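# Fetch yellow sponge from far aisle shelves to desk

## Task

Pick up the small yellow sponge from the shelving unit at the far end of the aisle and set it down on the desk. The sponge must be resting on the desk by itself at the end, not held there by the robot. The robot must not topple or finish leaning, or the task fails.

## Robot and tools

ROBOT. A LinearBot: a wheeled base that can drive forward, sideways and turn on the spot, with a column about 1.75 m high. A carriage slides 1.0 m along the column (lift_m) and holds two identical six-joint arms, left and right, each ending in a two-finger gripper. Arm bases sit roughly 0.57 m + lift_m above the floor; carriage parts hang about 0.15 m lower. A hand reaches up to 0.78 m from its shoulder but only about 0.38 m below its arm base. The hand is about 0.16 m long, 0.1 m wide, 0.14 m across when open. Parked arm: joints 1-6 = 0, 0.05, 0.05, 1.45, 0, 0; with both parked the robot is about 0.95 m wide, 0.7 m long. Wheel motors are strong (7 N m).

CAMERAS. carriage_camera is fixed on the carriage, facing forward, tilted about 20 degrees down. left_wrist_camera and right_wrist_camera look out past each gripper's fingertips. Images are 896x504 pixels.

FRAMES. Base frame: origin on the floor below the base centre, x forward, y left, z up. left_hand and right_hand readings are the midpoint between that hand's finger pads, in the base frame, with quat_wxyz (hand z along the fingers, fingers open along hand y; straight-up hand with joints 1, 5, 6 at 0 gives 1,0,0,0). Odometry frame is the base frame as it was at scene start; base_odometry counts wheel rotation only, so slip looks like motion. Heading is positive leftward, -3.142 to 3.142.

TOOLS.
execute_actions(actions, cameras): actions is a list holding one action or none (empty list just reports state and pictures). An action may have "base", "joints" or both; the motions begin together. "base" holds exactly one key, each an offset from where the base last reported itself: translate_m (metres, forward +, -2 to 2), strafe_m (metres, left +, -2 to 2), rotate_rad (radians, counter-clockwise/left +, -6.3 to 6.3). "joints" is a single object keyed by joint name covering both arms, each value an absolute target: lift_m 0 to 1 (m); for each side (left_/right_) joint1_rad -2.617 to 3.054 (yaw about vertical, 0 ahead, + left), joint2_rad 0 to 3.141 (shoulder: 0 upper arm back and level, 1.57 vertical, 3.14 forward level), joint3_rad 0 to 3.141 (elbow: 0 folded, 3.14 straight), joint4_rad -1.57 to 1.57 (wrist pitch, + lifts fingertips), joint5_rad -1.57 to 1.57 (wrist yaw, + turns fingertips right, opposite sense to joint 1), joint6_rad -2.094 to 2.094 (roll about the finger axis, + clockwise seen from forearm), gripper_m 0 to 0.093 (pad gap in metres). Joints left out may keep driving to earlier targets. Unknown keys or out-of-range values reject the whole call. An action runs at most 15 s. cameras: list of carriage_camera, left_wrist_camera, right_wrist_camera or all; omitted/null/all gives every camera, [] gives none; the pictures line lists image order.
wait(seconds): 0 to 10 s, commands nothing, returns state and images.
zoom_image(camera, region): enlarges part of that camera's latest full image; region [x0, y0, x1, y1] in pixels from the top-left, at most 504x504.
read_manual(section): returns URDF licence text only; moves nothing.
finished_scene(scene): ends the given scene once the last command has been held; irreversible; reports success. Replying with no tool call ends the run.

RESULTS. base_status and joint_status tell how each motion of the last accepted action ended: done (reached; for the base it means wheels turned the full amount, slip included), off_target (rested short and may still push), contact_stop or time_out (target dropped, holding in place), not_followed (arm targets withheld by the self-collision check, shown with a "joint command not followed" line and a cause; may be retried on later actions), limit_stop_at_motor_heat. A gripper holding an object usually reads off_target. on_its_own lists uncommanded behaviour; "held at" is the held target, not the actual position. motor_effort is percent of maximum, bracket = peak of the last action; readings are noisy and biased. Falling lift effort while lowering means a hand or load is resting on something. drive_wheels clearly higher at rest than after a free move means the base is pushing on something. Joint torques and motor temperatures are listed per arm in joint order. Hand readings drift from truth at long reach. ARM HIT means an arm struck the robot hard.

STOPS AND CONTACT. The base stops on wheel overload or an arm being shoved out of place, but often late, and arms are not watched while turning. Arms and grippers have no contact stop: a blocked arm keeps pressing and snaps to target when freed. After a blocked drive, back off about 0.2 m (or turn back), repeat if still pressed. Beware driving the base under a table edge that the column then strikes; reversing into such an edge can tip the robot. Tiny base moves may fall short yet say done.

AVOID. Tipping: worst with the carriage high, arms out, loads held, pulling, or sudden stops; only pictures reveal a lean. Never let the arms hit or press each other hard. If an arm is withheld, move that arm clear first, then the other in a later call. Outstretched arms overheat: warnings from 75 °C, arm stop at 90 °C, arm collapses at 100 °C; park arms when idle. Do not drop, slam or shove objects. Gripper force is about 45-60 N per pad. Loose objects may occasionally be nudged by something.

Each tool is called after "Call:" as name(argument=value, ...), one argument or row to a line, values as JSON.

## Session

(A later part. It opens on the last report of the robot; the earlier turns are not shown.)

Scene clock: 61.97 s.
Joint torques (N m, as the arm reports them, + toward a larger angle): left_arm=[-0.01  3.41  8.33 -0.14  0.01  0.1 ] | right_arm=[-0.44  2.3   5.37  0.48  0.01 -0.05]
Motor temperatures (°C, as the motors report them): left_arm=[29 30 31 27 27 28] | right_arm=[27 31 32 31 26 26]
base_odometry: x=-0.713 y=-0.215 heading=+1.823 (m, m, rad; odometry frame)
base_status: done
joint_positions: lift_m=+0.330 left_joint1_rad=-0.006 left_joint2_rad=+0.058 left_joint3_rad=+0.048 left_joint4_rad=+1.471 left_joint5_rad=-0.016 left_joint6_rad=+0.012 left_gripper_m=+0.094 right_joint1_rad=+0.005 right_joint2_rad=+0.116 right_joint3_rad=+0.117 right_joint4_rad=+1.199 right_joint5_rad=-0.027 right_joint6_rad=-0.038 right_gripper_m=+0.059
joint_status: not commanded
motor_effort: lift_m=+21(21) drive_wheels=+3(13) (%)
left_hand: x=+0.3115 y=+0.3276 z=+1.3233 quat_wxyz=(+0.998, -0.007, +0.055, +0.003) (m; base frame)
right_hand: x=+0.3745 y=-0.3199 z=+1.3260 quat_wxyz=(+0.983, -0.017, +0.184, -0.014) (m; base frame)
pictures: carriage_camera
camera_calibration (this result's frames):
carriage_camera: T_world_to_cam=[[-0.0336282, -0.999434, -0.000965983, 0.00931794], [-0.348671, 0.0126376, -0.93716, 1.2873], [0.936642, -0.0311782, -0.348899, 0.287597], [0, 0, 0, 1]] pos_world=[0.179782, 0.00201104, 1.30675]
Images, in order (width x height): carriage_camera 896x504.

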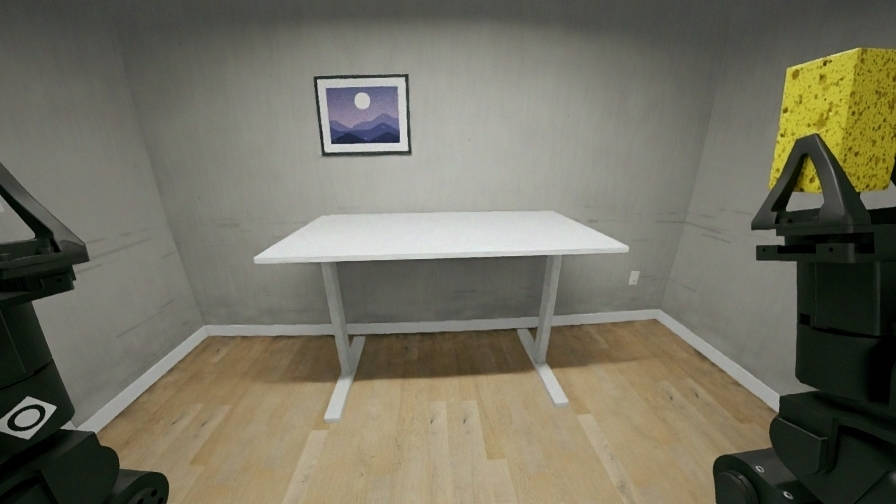

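Call:
execute_actions(
  actions=[
    {"base": {"translate_m": 0.55}, "joints": {"right_joint1_rad": 0.0, "right_joint2_rad": 1.75, "right_joint3_rad": 0.97, "right_joint4_rad": 0.48}},
  ],
  cameras=["carriage_camera", "right_wrist_camera"],
)

Scene clock: 66.20 s.
Joint torques (N m, as the arm reports them, + toward a larger angle): left_arm=[-0.04  3.47  8.27 -0.11  0.    0.08] | right_arm=[-0.48 -9.74  8.28  2.72  0.03 -0.06]
Motor temperatures (°C, as the motors report them): left_arm=[29 30 31 27 27 28] | right_arm=[27 32 33 32 26 26]
base_odometry: x=-0.851 y=+0.317 heading=+1.824 (m, m, rad; odometry frame)
base_status: done
joint_positions: lift_m=+0.330 left_joint1_rad=-0.006 left_joint2_rad=+0.058 left_joint3_rad=+0.048 left_joint4_rad=+1.471 left_joint5_rad=-0.016 left_joint6_rad=+0.012 left_gripper_m=+0.094 right_joint1_rad=+0.005 right_joint2_rad=+1.738 right_joint3_rad=+0.967 right_joint4_rad=+0.480 right_joint5_rad=-0.027 right_joint6_rad=-0.038 right_gripper_m=+0.059
joint_status: all done
motor_effort: lift_m=+21(21) drive_wheels=-8(17) (%)
left_hand: x=+0.3115 y=+0.3276 z=+1.3233 quat_wxyz=(+0.998, -0.007, +0.055, +0.003) (m; base frame)
right_hand: x=+0.7997 y=-0.3179 z=+1.0683 quat_wxyz=(+0.597, -0.026, +0.802, +0.001) (m; base frame)
pictures: carriage_camera, right_wrist_camera
camera_calibration (this result's frames):
carriage_camera: T_world_to_cam=[[-0.0336282, -0.999434, -0.000965983, 0.00931794], [-0.348671, 0.0126376, -0.93716, 1.2873], [0.936642, -0.0311782, -0.348899, 0.287597], [0, 0, 0, 1]] pos_world=[0.179782, 0.00201104, 1.30675]
right_wrist_camera: T_world_to_cam=[[0.0947552, -0.994848, 0.0360337, -0.428763], [-0.80495, -0.0978649, -0.585216, 1.23744], [0.585728, 0.026447, -0.810076, 0.523203], [0, 0, 0, 1]] pos_world=[0.730253, -0.319289, 1.16346]
Images, in order (width x height): carriage_camera 896x504, right_wrist_camera 896x504.

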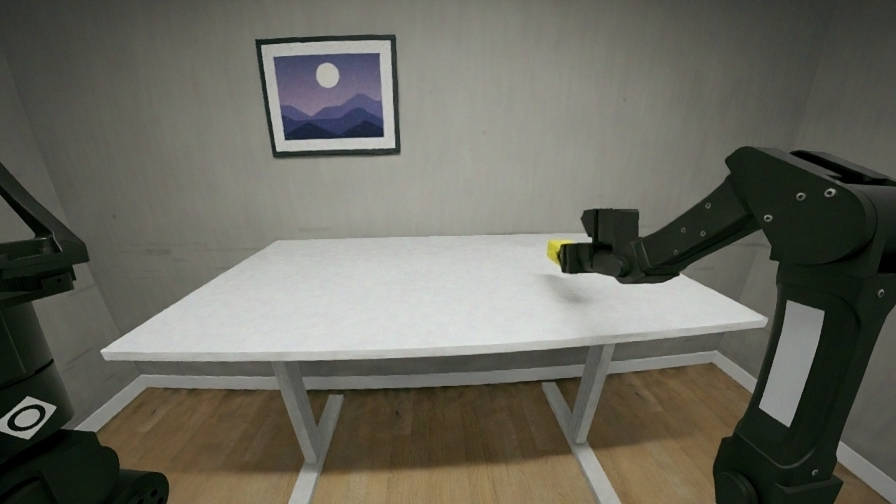

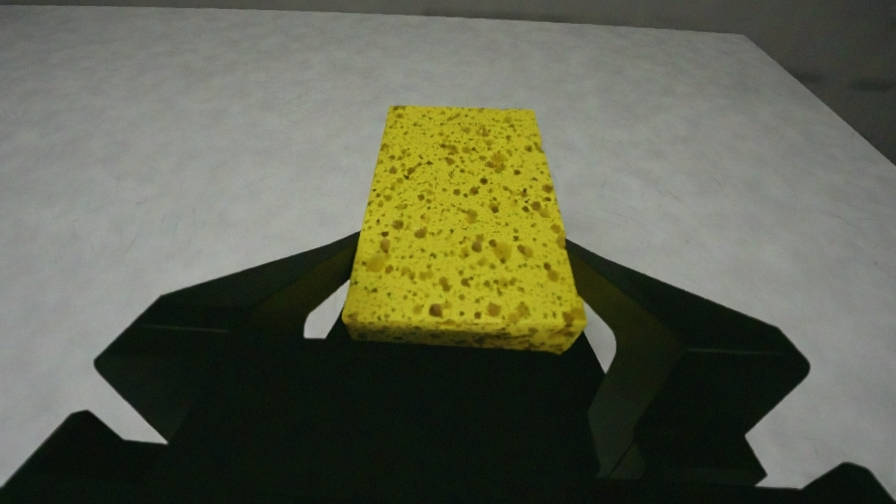

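Call:
execute_actions(
  actions=[
    {"base": {"translate_m": 0.12}, "joints": {"lift_m": 0.21}},
  ],
  cameras=["carriage_camera", "right_wrist_camera"],
)

Scene clock: 68.97 s.
Joint torques (N m, as the arm reports them, + toward a larger angle): left_arm=[-0.11  3.48  8.4  -0.17  0.01  0.09] | right_arm=[-0.31 -9.17  7.44  1.85  0.01 -0.09]
Motor temperatures (°C, as the motors report them): left_arm=[29 30 31 27 27 28] | right_arm=[27 32 33 32 26 26]
base_odometry: x=-0.882 y=+0.433 heading=+1.826 (m, m, rad; odometry frame)
base_status: done
joint_positions: lift_m=+0.210 left_joint1_rad=-0.006 left_joint2_rad=+0.058 left_joint3_rad=+0.048 left_joint4_rad=+1.474 left_joint5_rad=-0.016 left_joint6_rad=+0.012 left_gripper_m=+0.094 right_joint1_rad=+0.004 right_joint2_rad=+1.732 right_joint3_rad=+0.977 right_joint4_rad=+0.557 right_joint5_rad=-0.029 right_joint6_rad=-0.037 right_gripper_m=+0.059
joint_status: all done
motor_effort: lift_m=+17(18) drive_wheels=-9(13) (%)
left_hand: x=+0.3109 y=+0.3275 z=+1.2040 quat_wxyz=(+0.999, -0.007, +0.053, +0.003) (m; base frame)
right_hand: x=+0.8055 y=-0.3180 z=+0.9743 quat_wxyz=(+0.633, -0.025, +0.773, +0.001) (m; base frame)
pictures: carriage_camera, right_wrist_camera
camera_calibration (this result's frames):
carriage_camera: T_world_to_cam=[[-0.0336282, -0.999434, -0.000965983, 0.00920255], [-0.348671, 0.0126376, -0.93716, 1.17535], [0.936642, -0.0311782, -0.348899, 0.245918], [0, 0, 0, 1]] pos_world=[0.179782, 0.00201104, 1.1873]
right_wrist_camera: T_world_to_cam=[[0.0915896, -0.994881, 0.0426922, -0.429988], [-0.748049, -0.0970382, -0.65651, 1.21102], [0.657293, 0.0281936, -0.753108, 0.33098], [0, 0, 0, 1]] pos_world=[0.727731, -0.319604, 1.06266]
Images, in order (width x height): carriage_camera 896x504, right_wrist_camera 896x504.

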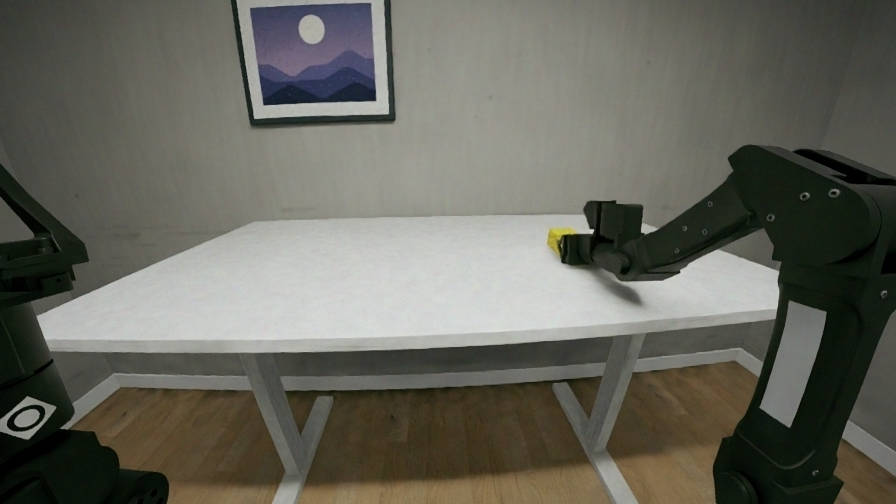

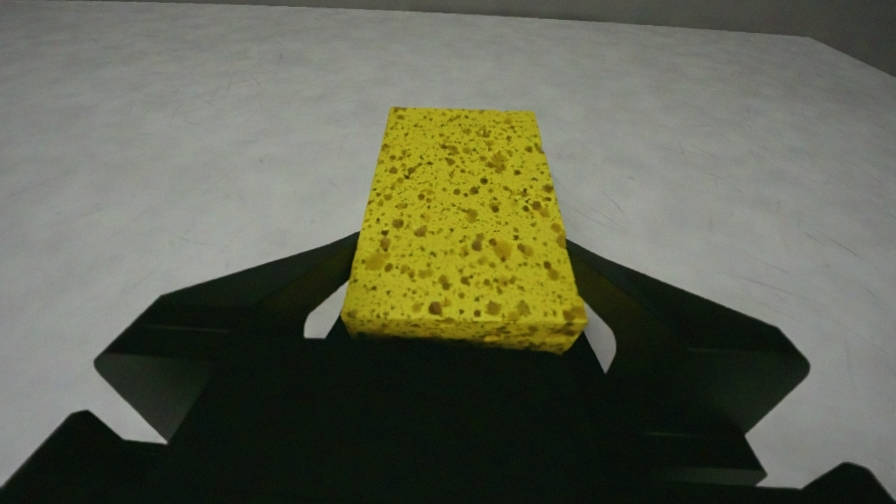

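Call:
execute_actions(
  actions=[
    {"joints": {"lift_m": 0.232, "right_gripper_m": 0.093}},
  ],
  cameras=["right_wrist_camera"],
)

Call:
execute_actions(
  actions=[
    {"base": {"translate_m": -0.15}, "joints": {"lift_m": 0.3}},
  ],
  cameras=["carriage_camera", "right_wrist_camera"],
)

Scene clock: 70.20 s.
Joint torques (N m, as the arm reports them, + toward a larger angle): left_arm=[-0.07  3.4   8.3  -0.14  0.01  0.1 ] | right_arm=[-0.43 -9.38  7.54  2.5   0.   -0.06]
Motor temperatures (°C, as the motors report them): left_arm=[29 30 31 27 27 28] | right_arm=[27 32 33 33 26 26]
base_odometry: x=-0.882 y=+0.433 heading=+1.826 (m, m, rad; odometry frame)
base_status: not commanded
joint_positions: lift_m=+0.232 left_joint1_rad=-0.006 left_joint2_rad=+0.058 left_joint3_rad=+0.048 left_joint4_rad=+1.474 left_joint5_rad=-0.016 left_joint6_rad=+0.012 left_gripper_m=+0.094 right_joint1_rad=+0.004 right_joint2_rad=+1.734 right_joint3_rad=+0.977 right_joint4_rad=+0.500 right_joint5_rad=-0.029 right_joint6_rad=-0.037 right_gripper_m=+0.093
joint_status: all done
motor_effort: lift_m=+21(25) drive_wheels=-9(9) (%)
left_hand: x=+0.3109 y=+0.3275 z=+1.2255 quat_wxyz=(+0.999, -0.007, +0.053, +0.003) (m; base frame)
right_hand: x=+0.8025 y=-0.3180 z=+0.9813 quat_wxyz=(+0.610, -0.025, +0.792, +0.001) (m; base frame)
pictures: right_wrist_camera
camera_calibration (this result's frames):
right_wrist_camera: T_world_to_cam=[[0.0939451, -0.994872, 0.0374755, -0.426788], [-0.785304, -0.0971877, -0.611435, 1.19896], [0.611941, 0.0280117, -0.790407, 0.411234], [0, 0, 0, 1]] pos_world=[0.729995, -0.319594, 1.07413]
Images, in order (width x height): right_wrist_camera 896x504.

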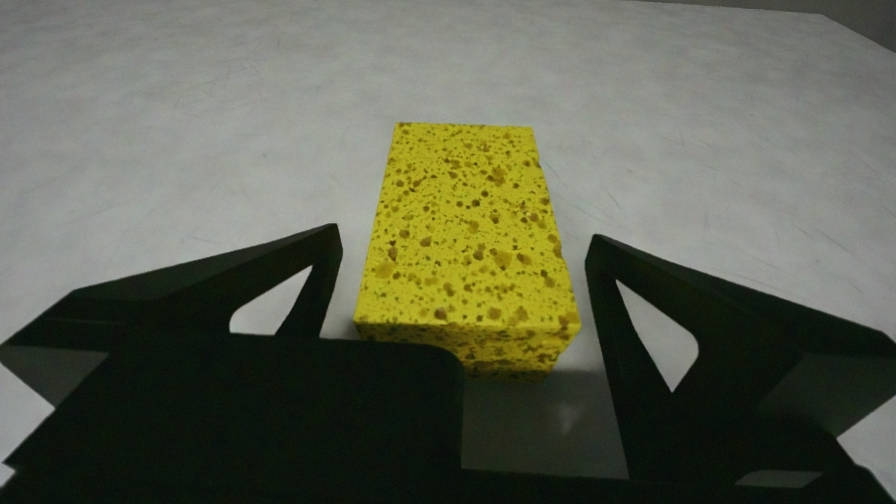

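Scene clock: 72.10 s.
Joint torques (N m, as the arm reports them, + toward a larger angle): left_arm=[-0.15  3.33  8.36 -0.15  0.    0.09] | right_arm=[ -0.32 -10.     7.5    2.56   0.01  -0.04]
Motor temperatures (°C, as the motors report them): left_arm=[29 30 31 27 27 28] | right_arm=[27 33 34 33 26 26]
base_odometry: x=-0.844 y=+0.288 heading=+1.827 (m, m, rad; odometry frame)
base_status: done
joint_positions: lift_m=+0.300 left_joint1_rad=-0.006 left_joint2_rad=+0.058 left_joint3_rad=+0.048 left_joint4_rad=+1.473 left_joint5_rad=-0.016 left_joint6_rad=+0.012 left_gripper_m=+0.094 right_joint1_rad=+0.004 right_joint2_rad=+1.740 right_joint3_rad=+0.977 right_joint4_rad=+0.491 right_joint5_rad=-0.028 right_joint6_rad=-0.037 right_gripper_m=+0.093
joint_status: all done
motor_effort: lift_m=+21(25) drive_wheels=-11(12) (%)
left_hand: x=+0.3111 y=+0.3275 z=+1.2934 quat_wxyz=(+0.999, -0.007, +0.054, +0.003) (m; base frame)
right_hand: x=+0.8024 y=-0.3183 z=+1.0439 quat_wxyz=(+0.604, -0.025, +0.796, +0.001) (m; base frame)
pictures: carriage_camera, right_wrist_camera
camera_calibration (this result's frames):
carriage_camera: T_world_to_cam=[[-0.0336282, -0.999434, -0.000965983, 0.00928896], [-0.348671, 0.0126376, -0.93716, 1.25918], [0.936642, -0.0311782, -0.348899, 0.27713], [0, 0, 0, 1]] pos_world=[0.179782, 0.00201104, 1.27675]
right_wrist_camera: T_world_to_cam=[[0.0933959, -0.994967, 0.0363034, -0.42782], [-0.794649, -0.0964611, -0.599356, 1.23226], [0.599841, 0.027129, -0.799659, 0.479892], [0, 0, 0, 1]] pos_world=[0.731315, -0.31982, 1.13785]
Images, in order (width x height): carriage_camera 896x504, right_wrist_camera 896x504.

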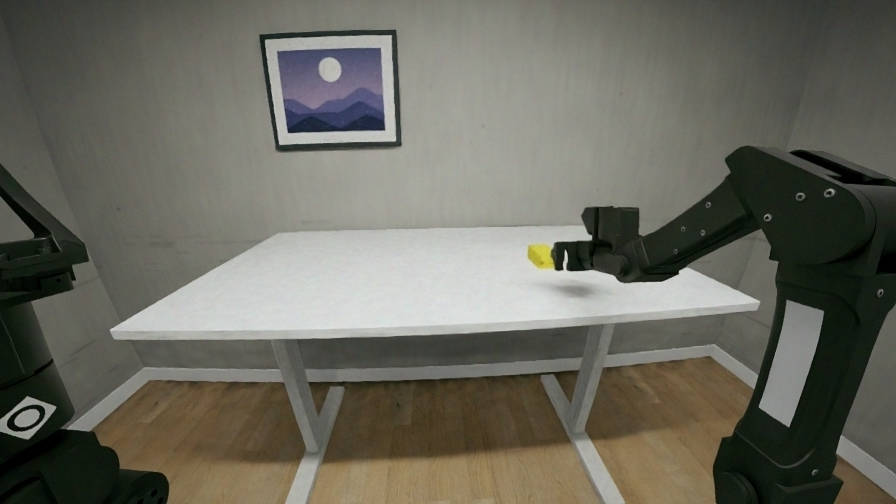

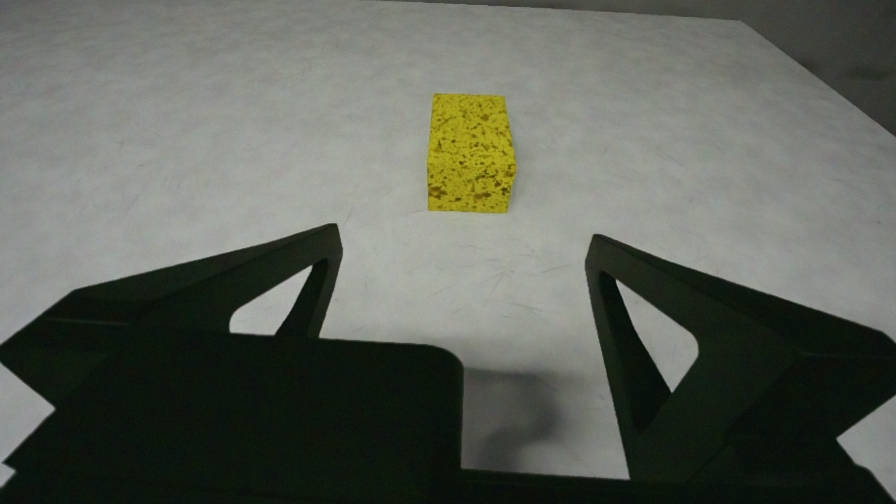

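Call:
finished_scene(
  scene=1,
)

The scene is finished: the task was done.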